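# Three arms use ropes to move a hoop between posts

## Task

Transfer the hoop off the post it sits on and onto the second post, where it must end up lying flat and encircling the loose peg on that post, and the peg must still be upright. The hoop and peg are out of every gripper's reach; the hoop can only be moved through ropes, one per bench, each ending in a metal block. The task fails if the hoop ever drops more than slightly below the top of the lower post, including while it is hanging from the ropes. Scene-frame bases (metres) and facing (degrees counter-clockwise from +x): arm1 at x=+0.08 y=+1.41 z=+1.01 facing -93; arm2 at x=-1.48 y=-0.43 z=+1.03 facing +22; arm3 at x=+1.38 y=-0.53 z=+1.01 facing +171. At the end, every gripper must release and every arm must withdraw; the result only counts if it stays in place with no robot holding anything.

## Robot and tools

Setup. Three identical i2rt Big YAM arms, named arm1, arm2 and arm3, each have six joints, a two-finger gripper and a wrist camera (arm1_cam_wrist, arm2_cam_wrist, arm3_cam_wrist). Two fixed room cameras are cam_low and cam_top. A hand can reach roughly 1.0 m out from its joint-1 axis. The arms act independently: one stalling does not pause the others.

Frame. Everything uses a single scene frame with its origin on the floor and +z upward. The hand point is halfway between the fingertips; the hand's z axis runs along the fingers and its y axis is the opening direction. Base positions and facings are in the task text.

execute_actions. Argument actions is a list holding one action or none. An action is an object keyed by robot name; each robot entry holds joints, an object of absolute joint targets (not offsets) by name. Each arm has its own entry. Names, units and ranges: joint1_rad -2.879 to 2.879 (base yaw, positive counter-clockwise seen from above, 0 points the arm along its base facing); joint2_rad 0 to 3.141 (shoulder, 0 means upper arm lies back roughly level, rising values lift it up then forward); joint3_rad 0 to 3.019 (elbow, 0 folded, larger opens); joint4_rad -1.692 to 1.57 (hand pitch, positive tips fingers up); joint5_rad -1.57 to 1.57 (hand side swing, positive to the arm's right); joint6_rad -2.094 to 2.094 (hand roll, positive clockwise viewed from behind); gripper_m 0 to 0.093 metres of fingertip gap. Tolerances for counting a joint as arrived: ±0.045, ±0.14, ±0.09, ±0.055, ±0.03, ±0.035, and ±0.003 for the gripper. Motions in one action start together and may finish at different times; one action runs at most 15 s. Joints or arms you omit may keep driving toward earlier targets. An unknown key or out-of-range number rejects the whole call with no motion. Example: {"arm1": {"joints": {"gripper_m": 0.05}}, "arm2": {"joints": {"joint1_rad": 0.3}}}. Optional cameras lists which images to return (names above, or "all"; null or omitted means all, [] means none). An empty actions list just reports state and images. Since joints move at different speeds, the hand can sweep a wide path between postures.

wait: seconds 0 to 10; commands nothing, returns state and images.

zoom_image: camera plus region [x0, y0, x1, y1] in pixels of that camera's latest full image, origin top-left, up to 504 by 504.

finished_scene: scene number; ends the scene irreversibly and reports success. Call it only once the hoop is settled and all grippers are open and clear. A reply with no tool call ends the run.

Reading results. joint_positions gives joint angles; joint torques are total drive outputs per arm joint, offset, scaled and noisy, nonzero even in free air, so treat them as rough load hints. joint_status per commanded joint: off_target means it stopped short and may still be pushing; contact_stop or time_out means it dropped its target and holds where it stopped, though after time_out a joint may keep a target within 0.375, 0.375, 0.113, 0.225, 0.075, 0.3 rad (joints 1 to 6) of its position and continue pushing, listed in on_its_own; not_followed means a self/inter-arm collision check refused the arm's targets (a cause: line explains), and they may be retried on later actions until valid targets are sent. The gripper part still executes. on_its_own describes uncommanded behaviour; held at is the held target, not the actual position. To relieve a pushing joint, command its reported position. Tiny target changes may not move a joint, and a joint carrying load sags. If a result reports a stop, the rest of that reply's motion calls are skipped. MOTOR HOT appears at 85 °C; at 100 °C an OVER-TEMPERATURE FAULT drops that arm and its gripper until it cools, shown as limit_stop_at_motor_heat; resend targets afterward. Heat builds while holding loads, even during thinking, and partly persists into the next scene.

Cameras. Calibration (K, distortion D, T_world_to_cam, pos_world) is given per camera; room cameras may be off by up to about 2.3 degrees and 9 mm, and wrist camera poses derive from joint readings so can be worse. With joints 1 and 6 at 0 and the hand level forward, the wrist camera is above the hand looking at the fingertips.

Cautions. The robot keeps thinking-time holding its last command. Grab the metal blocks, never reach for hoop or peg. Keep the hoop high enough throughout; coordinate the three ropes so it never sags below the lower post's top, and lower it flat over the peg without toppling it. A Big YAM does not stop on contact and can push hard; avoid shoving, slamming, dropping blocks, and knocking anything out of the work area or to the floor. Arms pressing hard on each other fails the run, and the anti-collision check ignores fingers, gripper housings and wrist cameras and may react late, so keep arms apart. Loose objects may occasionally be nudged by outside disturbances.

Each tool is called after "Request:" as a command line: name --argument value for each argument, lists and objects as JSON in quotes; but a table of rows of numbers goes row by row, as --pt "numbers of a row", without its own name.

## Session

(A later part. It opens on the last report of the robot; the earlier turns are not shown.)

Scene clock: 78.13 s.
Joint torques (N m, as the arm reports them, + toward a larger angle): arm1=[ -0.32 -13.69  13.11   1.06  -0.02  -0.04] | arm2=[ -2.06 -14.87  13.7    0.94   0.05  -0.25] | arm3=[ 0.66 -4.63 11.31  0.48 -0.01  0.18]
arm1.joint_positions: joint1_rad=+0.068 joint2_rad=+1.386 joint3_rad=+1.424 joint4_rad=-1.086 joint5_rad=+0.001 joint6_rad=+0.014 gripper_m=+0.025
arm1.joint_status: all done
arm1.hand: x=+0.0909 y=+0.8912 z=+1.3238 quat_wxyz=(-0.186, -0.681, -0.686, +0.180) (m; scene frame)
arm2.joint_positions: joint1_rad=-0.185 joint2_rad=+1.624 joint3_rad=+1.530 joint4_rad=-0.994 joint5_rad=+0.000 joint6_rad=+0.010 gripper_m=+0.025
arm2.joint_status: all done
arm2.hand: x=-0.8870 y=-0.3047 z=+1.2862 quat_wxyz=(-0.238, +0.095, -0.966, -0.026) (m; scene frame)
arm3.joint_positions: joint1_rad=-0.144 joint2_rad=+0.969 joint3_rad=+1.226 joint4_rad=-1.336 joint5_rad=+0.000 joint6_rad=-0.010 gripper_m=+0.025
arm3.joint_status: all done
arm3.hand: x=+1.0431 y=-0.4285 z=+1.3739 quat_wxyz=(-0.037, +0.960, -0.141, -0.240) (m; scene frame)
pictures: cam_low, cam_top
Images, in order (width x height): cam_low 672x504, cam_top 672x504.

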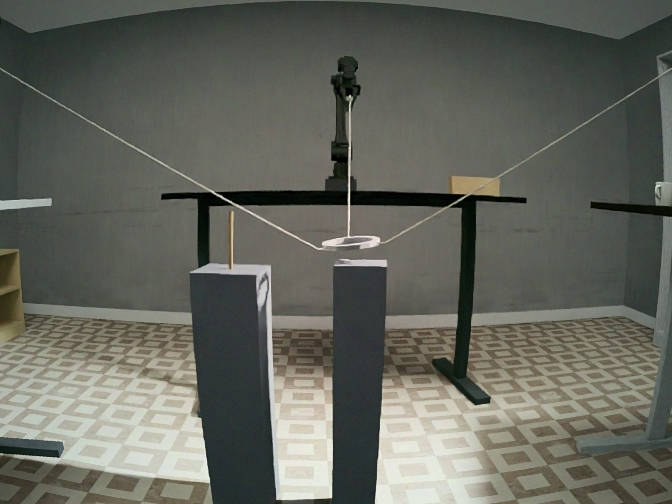

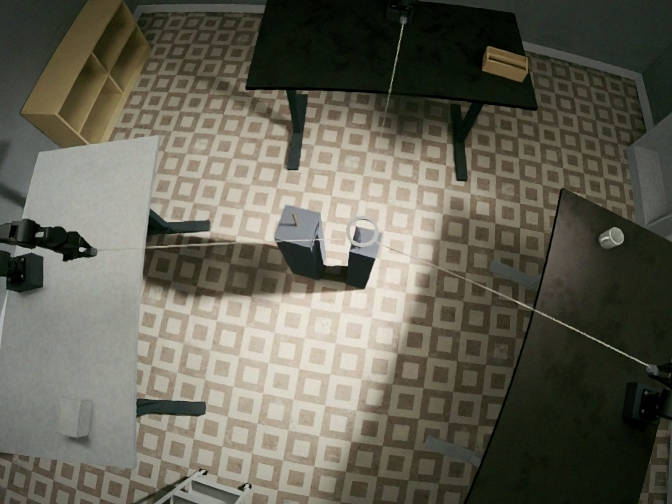

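Request:
execute_actions --actions '[{"arm1":{"joints":{"joint2_rad":1.44,"joint3_rad":1.83,"joint4_rad":-1.44}},"arm2":{"joints":{"joint2_rad":1.58,"joint3_rad":1.93,"joint4_rad":-1.4}},"arm3":{"joints":{"joint2_rad":1.062,"joint3_rad":1.65,"joint4_rad":-1.654}}}]' --cameras '["cam_low","cam_top"]'

Scene clock: 81.83 s.
Joint torques (N m, as the arm reports them, + toward a larger angle): arm1=[ -0.27 -13.76  12.7    0.96  -0.01  -0.04] | arm2=[ -1.85 -13.28  13.83   0.79   0.02  -0.28] | arm3=[ 0.41 -4.65 10.71  0.46 -0.01  0.19]
arm1.joint_positions: joint1_rad=+0.068 joint2_rad=+1.443 joint3_rad=+1.782 joint4_rad=-1.426 joint5_rad=+0.001 joint6_rad=+0.014 gripper_m=+0.025
arm1.joint_status: all done
arm1.hand: x=+0.0907 y=+0.8990 z=+1.4315 quat_wxyz=(-0.172, -0.684, -0.689, +0.167) (m; scene frame)
arm2.joint_positions: joint1_rad=-0.185 joint2_rad=+1.582 joint3_rad=+1.874 joint4_rad=-1.391 joint5_rad=+0.000 joint6_rad=+0.010 gripper_m=+0.025
arm2.joint_status: all done
arm2.hand: x=-0.9193 y=-0.3114 z=+1.4345 quat_wxyz=(-0.233, +0.095, -0.967, -0.025) (m; scene frame)
arm3.joint_positions: joint1_rad=-0.144 joint2_rad=+1.067 joint3_rad=+1.603 joint4_rad=-1.639 joint5_rad=+0.000 joint6_rad=-0.010 gripper_m=+0.025
arm3.joint_status: all done
arm3.hand: x=+1.0535 y=-0.4316 z=+1.4829 quat_wxyz=(-0.035, +0.962, -0.141, -0.229) (m; scene frame)
pictures: cam_low, cam_top
Images, in order (width x height): cam_low 672x504, cam_top 672x504.

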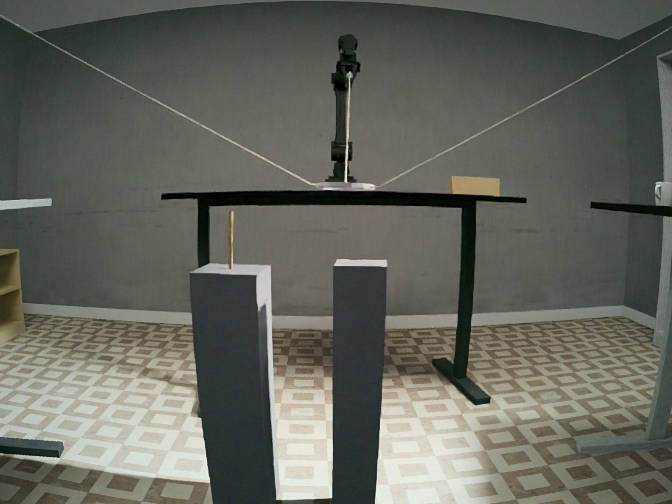

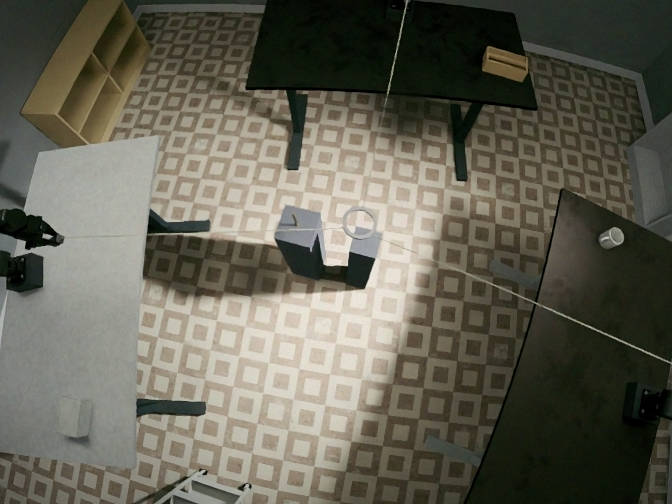

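Request:
execute_actions --actions '[{"arm1":{"joints":{"joint1_rad":-0.21,"joint3_rad":1.87}},"arm2":{"joints":{"joint1_rad":-0.095,"joint2_rad":1.263,"joint3_rad":1.644,"joint4_rad":-1.49}},"arm3":{"joints":{"joint1_rad":-0.075,"joint2_rad":1.43,"joint3_rad":1.985}}}]' --cameras '["cam_low","cam_top"]'

Scene clock: 92.07 s.
Joint torques (N m, as the arm reports them, + toward a larger angle): arm1=[ -0.37 -13.73  13.88   1.05   0.02  -0.04] | arm2=[-2.2  -8.38  9.08  0.71  0.03 -0.24] | arm3=[  1.23 -13.96  12.07   0.64  -0.02   0.19]
arm1.joint_positions: joint1_rad=-0.212 joint2_rad=+1.443 joint3_rad=+1.807 joint4_rad=-1.427 joint5_rad=+0.000 joint6_rad=+0.014 gripper_m=+0.025
arm1.joint_status: all done
arm1.hand: x=-0.0528 y=+0.9144 z=+1.4431 quat_wxyz=(-0.155, -0.771, -0.585, +0.198) (m; scene frame)
arm2.joint_positions: joint1_rad=-0.087 joint2_rad=+1.274 joint3_rad=+1.646 joint4_rad=-1.486 joint5_rad=+0.000 joint6_rad=+0.010 gripper_m=+0.025
arm2.joint_status: all done
arm2.hand: x=-1.0586 y=-0.2965 z=+1.4658 quat_wxyz=(-0.225, +0.143, -0.963, -0.035) (m; scene frame)
arm3.joint_positions: joint1_rad=-0.086 joint2_rad=+1.463 joint3_rad=+1.920 joint4_rad=-1.645 joint5_rad=+0.000 joint6_rad=-0.010 gripper_m=+0.025
arm3.joint_status: all done
arm3.hand: x=+0.9073 y=-0.4154 z=+1.4676 quat_wxyz=(-0.024, +0.975, -0.115, -0.189) (m; scene frame)
pictures: cam_low, cam_top
Images, in order (width x height): cam_low 672x504, cam_top 672x504.

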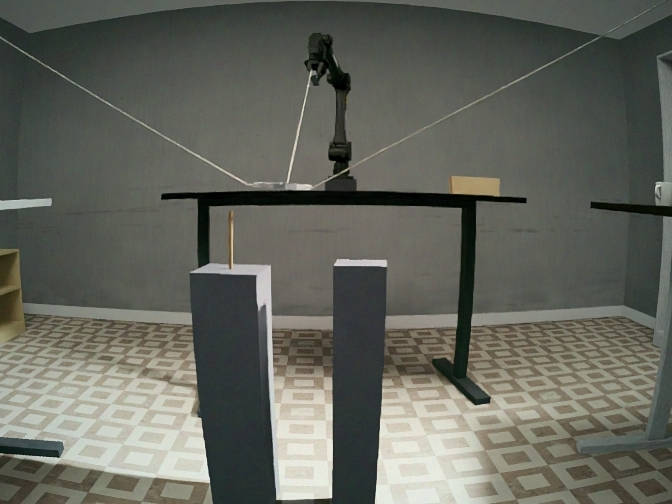

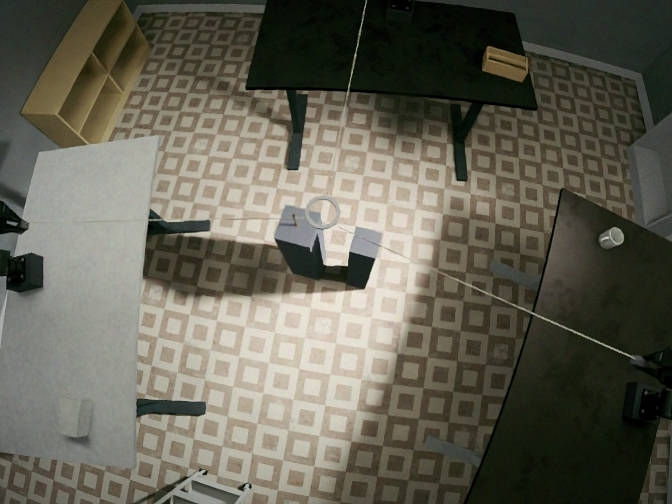

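Request:
execute_actions --actions '[{"arm1":{"joints":{"joint1_rad":-0.46,"joint2_rad":1.59,"joint3_rad":2.06,"joint4_rad":-1.52}},"arm2":{"joints":{"joint1_rad":0.06,"joint2_rad":0.97,"joint3_rad":1.47,"joint4_rad":-1.61}},"arm3":{"joints":{"joint1_rad":-0.035,"joint2_rad":1.78,"joint3_rad":2.44,"joint4_rad":-1.69}}}]' --cameras '["cam_low","cam_top"]'

Request:
zoom_image --camera "cam_top" --region '[250,170,350,270]'

Scene clock: 97.23 s.
Joint torques (N m, as the arm reports them, + toward a larger angle): arm1=[ -0.46 -18.04  13.75   0.94   0.07  -0.03] | arm2=[-1.88 -3.94  9.01  0.92  0.01 -0.24] | arm3=[  1.07 -19.01  11.49   0.63  -0.02   0.19]
arm1.joint_positions: joint1_rad=-0.458 joint2_rad=+1.608 joint3_rad=+1.997 joint4_rad=-1.506 joint5_rad=-0.001 joint6_rad=+0.013 gripper_m=+0.025
arm1.joint_status: all done
arm1.hand: x=-0.1934 y=+0.9203 z=+1.4374 quat_wxyz=(-0.116, -0.842, -0.490, +0.193) (m; scene frame)
arm2.joint_positions: joint1_rad=+0.066 joint2_rad=+0.985 joint3_rad=+1.469 joint4_rad=-1.606 joint5_rad=+0.000 joint6_rad=+0.010 gripper_m=+0.025
arm2.joint_status: all done
arm2.hand: x=-1.1972 y=-0.2898 z=+1.4745 quat_wxyz=(-0.217, +0.217, -0.950, -0.051) (m; scene frame)
arm3.joint_positions: joint1_rad=-0.046 joint2_rad=+1.814 joint3_rad=+2.379 joint4_rad=-1.679 joint5_rad=+0.000 joint6_rad=-0.010 gripper_m=+0.025
arm3.joint_status: all done
arm3.hand: x=+0.7788 y=-0.4086 z=+1.4784 quat_wxyz=(-0.024, +0.969, -0.094, -0.225) (m; scene frame)
pictures: cam_low, cam_top
Images, in order (width x height): cam_low 672x504, cam_top 672x504.

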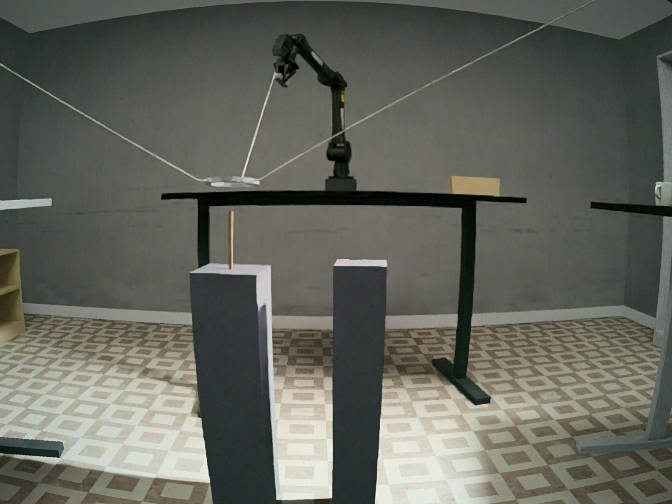

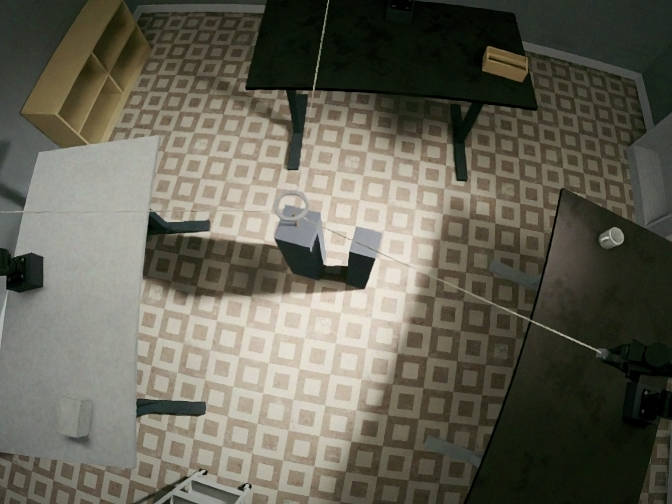

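Region (250, 170, 350, 270) of cam_top's 672x504 image, scaled by 5.040, with more detail than that image has.

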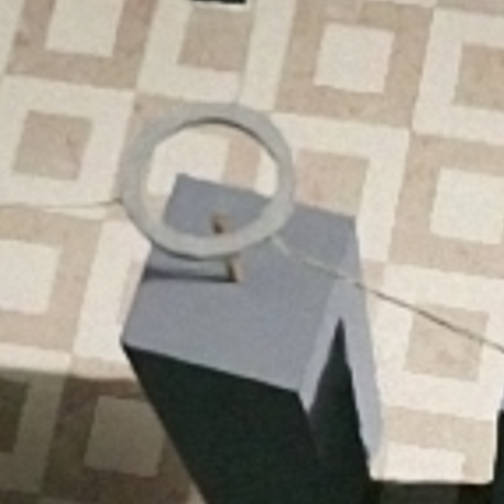

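Request:
execute_actions --actions '[{"arm1":{"joints":{"joint3_rad":1.80,"joint4_rad":-1.297}},"arm2":{"joints":{"joint3_rad":1.30,"joint4_rad":-1.43}},"arm3":{"joints":{"joint3_rad":2.245,"joint4_rad":-1.516}}}]' --cameras '["cam_low","cam_top"]'

Request:
zoom_image --camera "cam_top" --region '[250,170,350,270]'

Scene clock: 105.07 s.
Joint torques (N m, as the arm reports them, + toward a larger angle): arm1=[ -0.52 -18.21  10.08   2.47   0.07  -0.02] | arm2=[-2.17 -5.3   9.36  1.44  0.01 -0.22] | arm3=[  1.2  -17.99   9.57   2.3   -0.03   0.19]
arm1.joint_positions: joint1_rad=-0.458 joint2_rad=+1.604 joint3_rad=+1.789 joint4_rad=-1.317 joint5_rad=-0.001 joint6_rad=+0.013 gripper_m=+0.025
arm1.joint_status: all done
arm1.hand: x=-0.2016 y=+0.9054 z=+1.3619 quat_wxyz=(-0.112, -0.844, -0.490, +0.187) (m; scene frame)
arm2.joint_positions: joint1_rad=+0.066 joint2_rad=+0.984 joint3_rad=+1.298 joint4_rad=-1.442 joint5_rad=+0.000 joint6_rad=+0.010 gripper_m=+0.025
arm2.joint_status: all done
arm2.hand: x=-1.1758 y=-0.2793 z=+1.4139 quat_wxyz=(-0.214, +0.217, -0.951, -0.051) (m; scene frame)
arm3.joint_positions: joint1_rad=-0.046 joint2_rad=+1.801 joint3_rad=+2.222 joint4_rad=-1.538 joint5_rad=+0.000 joint6_rad=-0.010 gripper_m=+0.025
arm3.joint_status: all done
arm3.hand: x=+0.7584 y=-0.4044 z=+1.4317 quat_wxyz=(-0.024, +0.970, -0.094, -0.224) (m; scene frame)
pictures: cam_low, cam_top
Images, in order (width x height): cam_low 672x504, cam_top 672x504.

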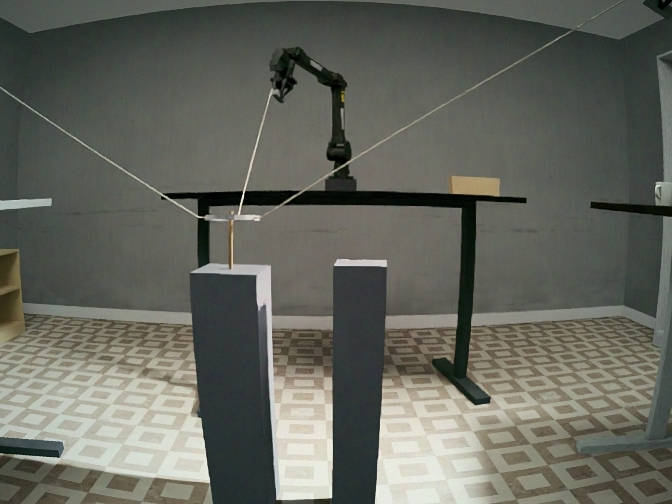

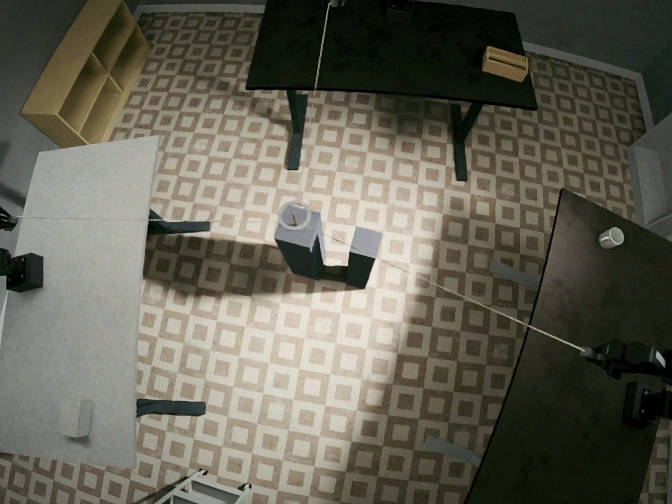

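Region (250, 170, 350, 270) of cam_top's 672x504 image, scaled by 5.040, with more detail than that image has.

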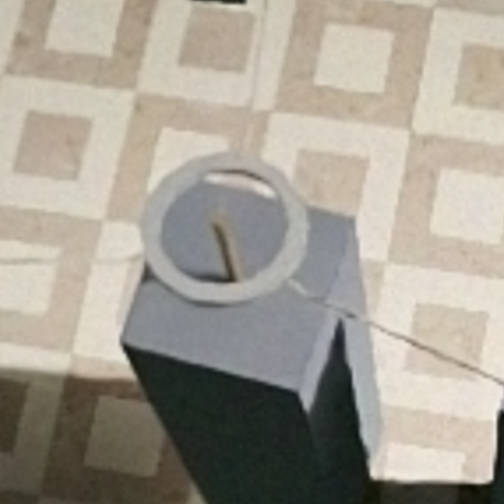

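Request:
execute_actions --actions '[{"arm1":{"joints":{"joint3_rad":1.57,"joint4_rad":-0.97}},"arm2":{"joints":{"joint3_rad":1.055,"joint4_rad":-1.185}},"arm3":{"joints":{"joint3_rad":2.03,"joint4_rad":-1.30}}}]' --cameras '["cam_low","cam_top"]'

Request:
zoom_image --camera "cam_top" --region '[250,170,350,270]'

Scene clock: 110.53 s.
Joint torques (N m, as the arm reports them, + toward a larger angle): arm1=[ -0.6  -18.1   10.35   2.78   0.07  -0.02] | arm2=[-1.88 -5.58  9.73  1.52  0.04 -0.25] | arm3=[  1.22 -19.27   9.99   2.3   -0.02   0.19]
arm1.joint_positions: joint1_rad=-0.458 joint2_rad=+1.602 joint3_rad=+1.559 joint4_rad=-0.993 joint5_rad=-0.001 joint6_rad=+0.012 gripper_m=+0.025
arm1.joint_status: all done
arm1.hand: x=-0.2144 y=+0.8823 z=+1.2863 quat_wxyz=(-0.136, -0.834, -0.485, +0.227) (m; scene frame)
arm2.joint_positions: joint1_rad=+0.066 joint2_rad=+0.981 joint3_rad=+1.053 joint4_rad=-1.197 joint5_rad=+0.000 joint6_rad=+0.010 gripper_m=+0.025
arm2.joint_status: all done
arm2.hand: x=-1.1603 y=-0.2717 z=+1.3236 quat_wxyz=(-0.216, +0.217, -0.951, -0.051) (m; scene frame)
arm3.joint_positions: joint1_rad=-0.046 joint2_rad=+1.800 joint3_rad=+2.006 joint4_rad=-1.323 joint5_rad=+0.000 joint6_rad=-0.010 gripper_m=+0.025
arm3.joint_status: all done
arm3.hand: x=+0.7339 y=-0.3994 z=+1.3537 quat_wxyz=(-0.024, +0.970, -0.094, -0.224) (m; scene frame)
pictures: cam_low, cam_top
Images, in order (width x height): cam_low 672x504, cam_top 672x504.

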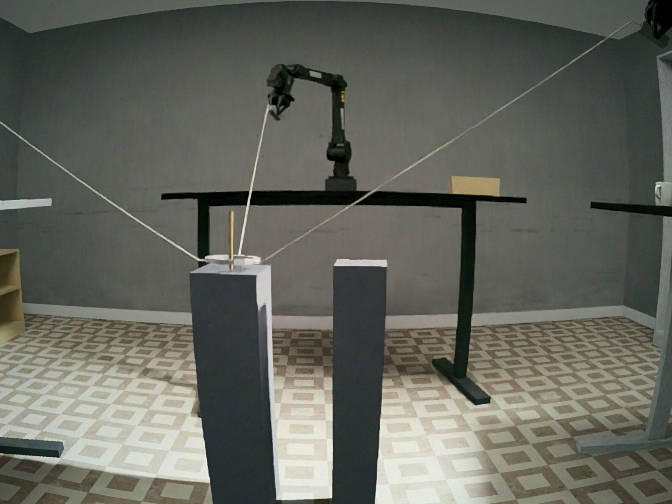

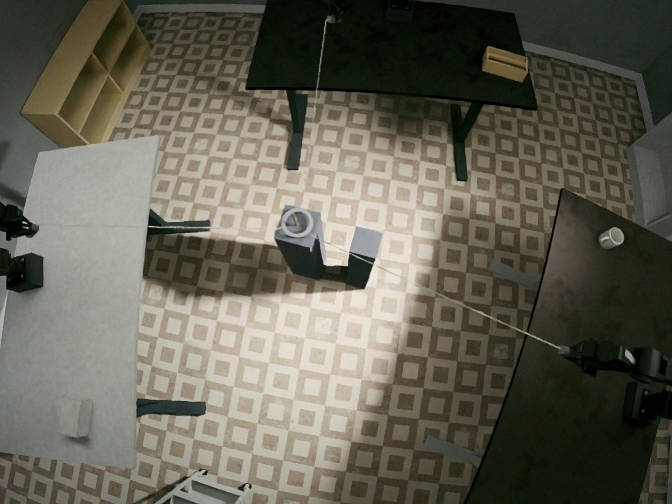

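Region (250, 170, 350, 270) of cam_top's 672x504 image, scaled by 5.040, with more detail than that image has.

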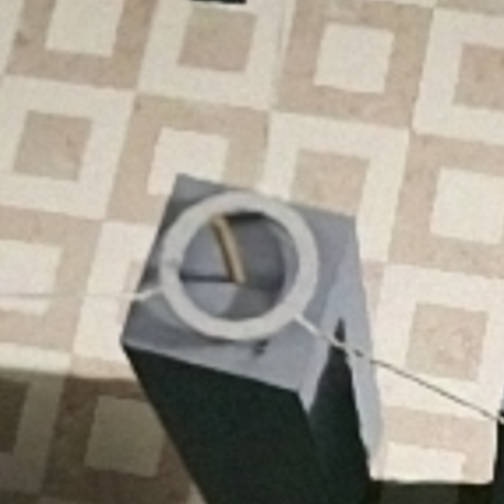

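Request:
execute_actions --actions '[{"arm1":{"joints":{"joint2_rad":1.75}},"arm2":{"joints":{"joint2_rad":1.1}},"arm3":{"joints":{"joint2_rad":1.93}}}]' --cameras '["cam_low"]'

Request:
execute_actions --actions '[{"arm1":{"joints":{"joint2_rad":2.02,"joint3_rad":1.485,"joint4_rad":-0.94}},"arm2":{"joints":{"joint1_rad":-0.185,"joint2_rad":2.1,"joint3_rad":1.6,"joint4_rad":-0.985}},"arm3":{"joints":{"joint1_rad":-0.15,"joint2_rad":2.01,"joint3_rad":1.46,"joint4_rad":-0.93}}}]' --cameras '["cam_low","cam_top"]'

Scene clock: 115.93 s.
Joint torques (N m, as the arm reports them, + toward a larger angle): arm1=[ -0.52 -21.03  10.04   2.26   0.06  -0.02] | arm2=[-1.25 -7.23  9.79  1.45  0.01 -0.25] | arm3=[  1.08 -21.74   9.96   1.98  -0.02   0.19]
arm1.joint_positions: joint1_rad=-0.458 joint2_rad=+1.769 joint3_rad=+1.558 joint4_rad=-0.988 joint5_rad=-0.001 joint6_rad=+0.012 gripper_m=+0.025
arm1.joint_status: all done
arm1.hand: x=-0.2228 y=+0.8671 z=+1.1866 quat_wxyz=(-0.095, -0.850, -0.494, +0.159) (m; scene frame)
arm2.joint_positions: joint1_rad=+0.066 joint2_rad=+1.115 joint3_rad=+1.053 joint4_rad=-1.197 joint5_rad=+0.000 joint6_rad=+0.010 gripper_m=+0.025
arm2.joint_status: all done
arm2.hand: x=-1.1437 y=-0.2636 z=+1.2777 quat_wxyz=(-0.152, +0.219, -0.963, -0.036) (m; scene frame)
arm3.joint_positions: joint1_rad=-0.046 joint2_rad=+1.954 joint3_rad=+2.006 joint4_rad=-1.321 joint5_rad=+0.000 joint6_rad=-0.010 gripper_m=+0.025
arm3.joint_status: all done
arm3.hand: x=+0.7091 y=-0.3944 z=+1.2543 quat_wxyz=(-0.016, +0.984, -0.096, -0.150) (m; scene frame)
pictures: cam_low
Images, in order (width x height): cam_low 672x504.

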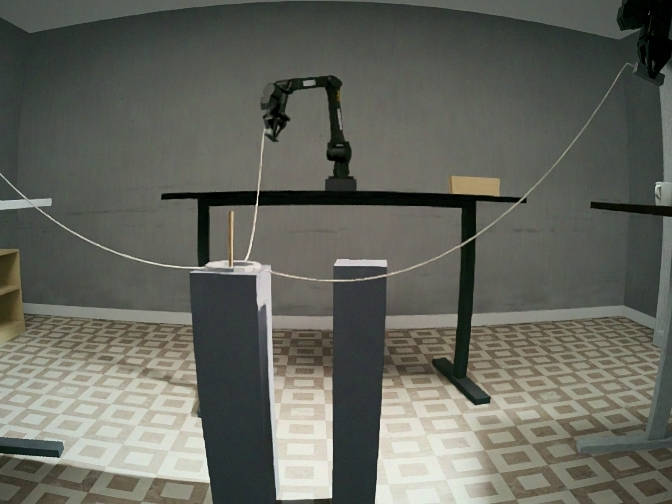

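Scene clock: 117.70 s.
Joint torques (N m, as the arm reports them, + toward a larger angle): arm1=[ -0.55 -22.67   9.05   1.28   0.06  -0.02] | arm2=[ -1.04 -19.45  10.93   0.12   0.02  -0.26] | arm3=[  1.27 -19.84   8.19   1.2   -0.04   0.19]
arm1.joint_positions: joint1_rad=-0.458 joint2_rad=+2.035 joint3_rad=+1.464 joint4_rad=-0.951 joint5_rad=-0.001 joint6_rad=+0.012 gripper_m=+0.025
arm1.joint_status: all done
arm1.hand: x=-0.2032 y=+0.9025 z=+0.9936 quat_wxyz=(-0.013, -0.864, -0.502, +0.021) (m; scene frame)
arm2.joint_positions: joint1_rad=-0.192 joint2_rad=+2.119 joint3_rad=+1.560 joint4_rad=-0.983 joint5_rad=+0.000 joint6_rad=+0.010 gripper_m=+0.025
arm2.joint_status: all done
arm2.hand: x=-0.8819 y=-0.3083 z=+1.0053 quat_wxyz=(-0.015, +0.094, -0.995, -0.001) (m; scene frame)
arm3.joint_positions: joint1_rad=-0.162 joint2_rad=+2.029 joint3_rad=+1.438 joint4_rad=-0.947 joint5_rad=+0.001 joint6_rad=-0.010 gripper_m=+0.025
arm3.joint_status: all done
arm3.hand: x=+0.8298 y=-0.3516 z=+0.9940 quat_wxyz=(-0.002, +0.988, -0.154, -0.016) (m; scene frame)
pictures: cam_low, cam_top
Images, in order (width x height): cam_low 672x504, cam_top 672x504.

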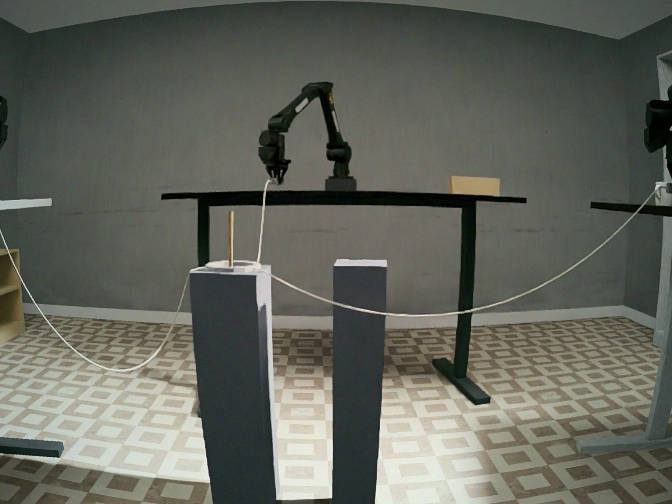

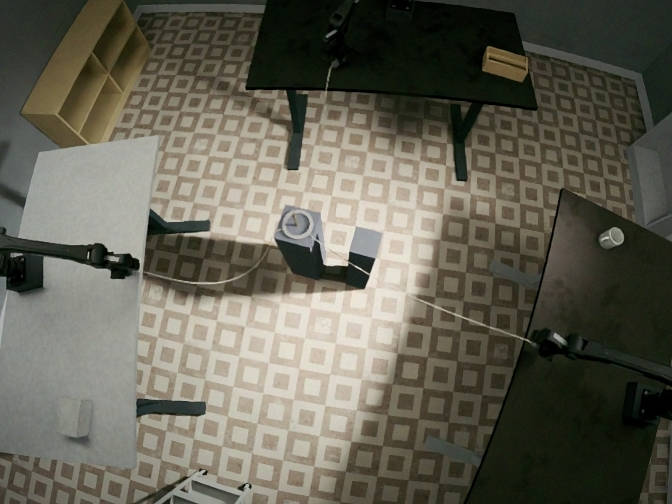

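Request:
execute_actions --actions '[{"arm1":{"joints":{"joint2_rad":2.075}},"arm2":{"joints":{"joint2_rad":2.165}},"arm3":{"joints":{"joint2_rad":2.072}}}]' --cameras '[]'

Scene clock: 121.20 s.
Joint torques (N m, as the arm reports them, + toward a larger angle): arm1=[ -0.55 -20.19   8.99   1.26   0.05  -0.02] | arm2=[ -0.8  -19.68  10.38   0.05   0.05  -0.25] | arm3=[  1.27 -17.58   7.98   1.07  -0.04   0.19]
arm1.joint_positions: joint1_rad=-0.458 joint2_rad=+2.062 joint3_rad=+1.464 joint4_rad=-0.951 joint5_rad=-0.001 joint6_rad=+0.012 gripper_m=+0.025
arm1.joint_status: all done
arm1.hand: x=-0.2012 y=+0.9060 z=+0.9788 quat_wxyz=(-0.006, -0.865, -0.502, +0.009) (m; scene frame)
arm2.joint_positions: joint1_rad=-0.192 joint2_rad=+2.160 joint3_rad=+1.560 joint4_rad=-0.983 joint5_rad=+0.000 joint6_rad=+0.010 gripper_m=+0.025
arm2.joint_status: all done
arm2.hand: x=-0.8888 y=-0.3097 z=+0.9815 quat_wxyz=(+0.005, +0.094, -0.996, +0.001) (m; scene frame)
arm3.joint_positions: joint1_rad=-0.162 joint2_rad=+2.064 joint3_rad=+1.438 joint4_rad=-0.947 joint5_rad=+0.001 joint6_rad=-0.010 gripper_m=+0.025
arm3.joint_status: all done
arm3.hand: x=+0.8348 y=-0.3533 z=+0.9751 quat_wxyz=(+0.000, +0.988, -0.154, +0.001) (m; scene frame)
pictures: none
No camera images: the call's "cameras" was empty. Leave "cameras" out to get every camera's image.

Request:
execute_actions --actions '[{"arm1":{"joints":{"joint2_rad":2.1}},"arm2":{"joints":{"joint2_rad":2.19}},"arm3":{"joints":{"joint2_rad":2.1}}}]' --cameras '[]'

Request:
execute_actions --actions '[{"arm1":{"joints":{"gripper_m":0.08}},"arm2":{"joints":{"gripper_m":0.08}},"arm3":{"joints":{"gripper_m":0.08}}}]' --cameras '[]'

Request:
execute_actions --actions '[{"arm1":{"joints":{"joint2_rad":1.5}},"arm2":{"joints":{"joint2_rad":1.5}},"arm3":{"joints":{"joint2_rad":1.5}}}]' --cameras '["cam_low","cam_top"]'

Scene clock: 128.17 s.
Joint torques (N m, as the arm reports them, + toward a larger angle): arm1=[ -0.46 -19.58   8.75   1.19   0.05  -0.04] | arm2=[ -1.29 -17.45  10.31   0.32   0.04  -0.28] | arm3=[  1.3  -16.85   7.89   0.9   -0.03   0.19]
arm1.joint_positions: joint1_rad=-0.458 joint2_rad=+2.081 joint3_rad=+1.464 joint4_rad=-0.950 joint5_rad=-0.001 joint6_rad=+0.012 gripper_m=+0.025
arm1.joint_status: all done
arm1.hand: x=-0.1998 y=+0.9086 z=+0.9681 quat_wxyz=(-0.001, -0.865, -0.502, +0.001) (m; scene frame)
arm2.joint_positions: joint1_rad=-0.192 joint2_rad=+2.172 joint3_rad=+1.560 joint4_rad=-0.984 joint5_rad=+0.000 joint6_rad=+0.010 gripper_m=+0.025
arm2.joint_status: all done
arm2.hand: x=-0.8914 y=-0.3102 z=+0.9743 quat_wxyz=(+0.012, +0.094, -0.995, +0.001) (m; scene frame)
arm3.joint_positions: joint1_rad=-0.162 joint2_rad=+2.082 joint3_rad=+1.438 joint4_rad=-0.943 joint5_rad=+0.000 joint6_rad=-0.010 gripper_m=+0.025
arm3.joint_status: all done
arm3.hand: x=+0.8369 y=-0.3541 z=+0.9650 quat_wxyz=(+0.002, +0.988, -0.154, +0.008) (m; scene frame)
pictures: none
No camera images: the call's "cameras" was empty. Leave "cameras" out to get every camera's image.

Scene clock: 128.83 s.
Joint torques (N m, as the arm reports them, + toward a larger angle): arm1=[ -0.58 -19.46   8.71   1.13   0.05  -0.02] | arm2=[ -0.75 -18.08  10.29   0.     0.05  -0.31] | arm3=[  1.3  -16.84   7.88   0.96  -0.03   0.18]
arm1.joint_positions: joint1_rad=-0.458 joint2_rad=+2.081 joint3_rad=+1.464 joint4_rad=-0.950 joint5_rad=-0.001 joint6_rad=+0.012 gripper_m=+0.080
arm1.joint_status: all done
arm1.hand: x=-0.1998 y=+0.9086 z=+0.9681 quat_wxyz=(-0.001, -0.865, -0.502, +0.001) (m; scene frame)
arm2.joint_positions: joint1_rad=-0.192 joint2_rad=+2.172 joint3_rad=+1.560 joint4_rad=-0.984 joint5_rad=+0.000 joint6_rad=+0.010 gripper_m=+0.080
arm2.joint_status: all done
arm2.hand: x=-0.8914 y=-0.3102 z=+0.9743 quat_wxyz=(+0.012, +0.094, -0.995, +0.001) (m; scene frame)
arm3.joint_positions: joint1_rad=-0.162 joint2_rad=+2.082 joint3_rad=+1.438 joint4_rad=-0.943 joint5_rad=+0.000 joint6_rad=-0.010 gripper_m=+0.080
arm3.joint_status: all done
arm3.hand: x=+0.8369 y=-0.3541 z=+0.9650 quat_wxyz=(+0.002, +0.988, -0.154, +0.008) (m; scene frame)
pictures: none
No camera images: the call's "cameras" was empty. Leave "cameras" out to get every camera's image.

Scene clock: 130.60 s.
Joint torques (N m, as the arm reports them, + toward a larger angle): arm1=[ -0.54 -14.37  10.68   2.32   0.05  -0.02] | arm2=[ -0.51 -12.95  11.03   1.29   0.05  -0.24] | arm3=[  1.3  -11.99   9.77   2.07  -0.03   0.19]
arm1.joint_positions: joint1_rad=-0.458 joint2_rad=+1.491 joint3_rad=+1.471 joint4_rad=-0.950 joint5_rad=-0.001 joint6_rad=+0.012 gripper_m=+0.080
arm1.joint_status: all done
arm1.hand: x=-0.2007 y=+0.9070 z=+1.3100 quat_wxyz=(-0.152, -0.826, -0.480, +0.254) (m; scene frame)
arm2.joint_positions: joint1_rad=-0.192 joint2_rad=+1.501 joint3_rad=+1.585 joint4_rad=-0.984 joint5_rad=+0.000 joint6_rad=+0.010 gripper_m=+0.080
arm2.joint_status: all done
arm2.hand: x=-0.8939 y=-0.3105 z=+1.3875 quat_wxyz=(-0.328, +0.089, -0.940, -0.034) (m; scene frame)
arm3.joint_positions: joint1_rad=-0.162 joint2_rad=+1.491 joint3_rad=+1.446 joint4_rad=-0.943 joint5_rad=+0.000 joint6_rad=-0.010 gripper_m=+0.080
arm3.joint_status: all done
arm3.hand: x=+0.8290 y=-0.3511 z=+1.3038 quat_wxyz=(-0.047, +0.946, -0.148, -0.284) (m; scene frame)
pictures: cam_low, cam_top
Images, in order (width x height): cam_low 672x504, cam_top 672x504.

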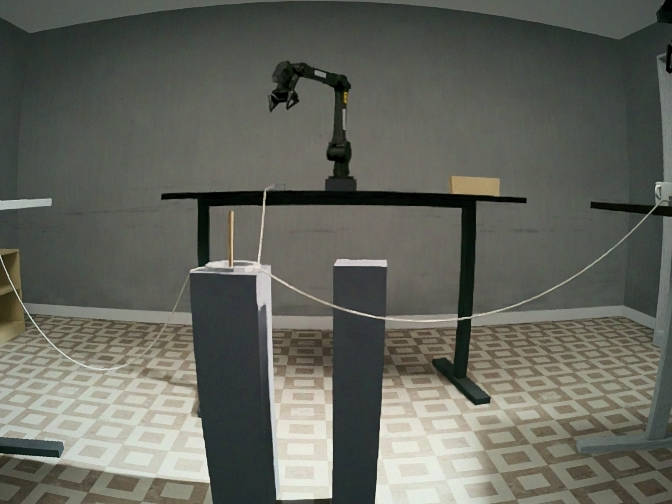

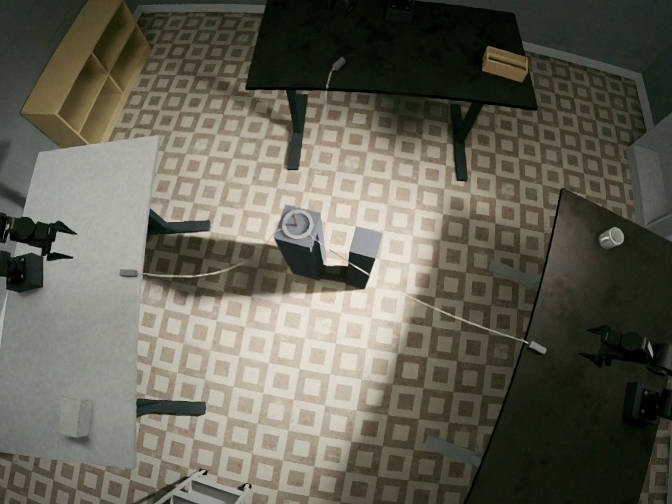

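Request:
finished_scene --scene 1

The scene is finished: the task was done.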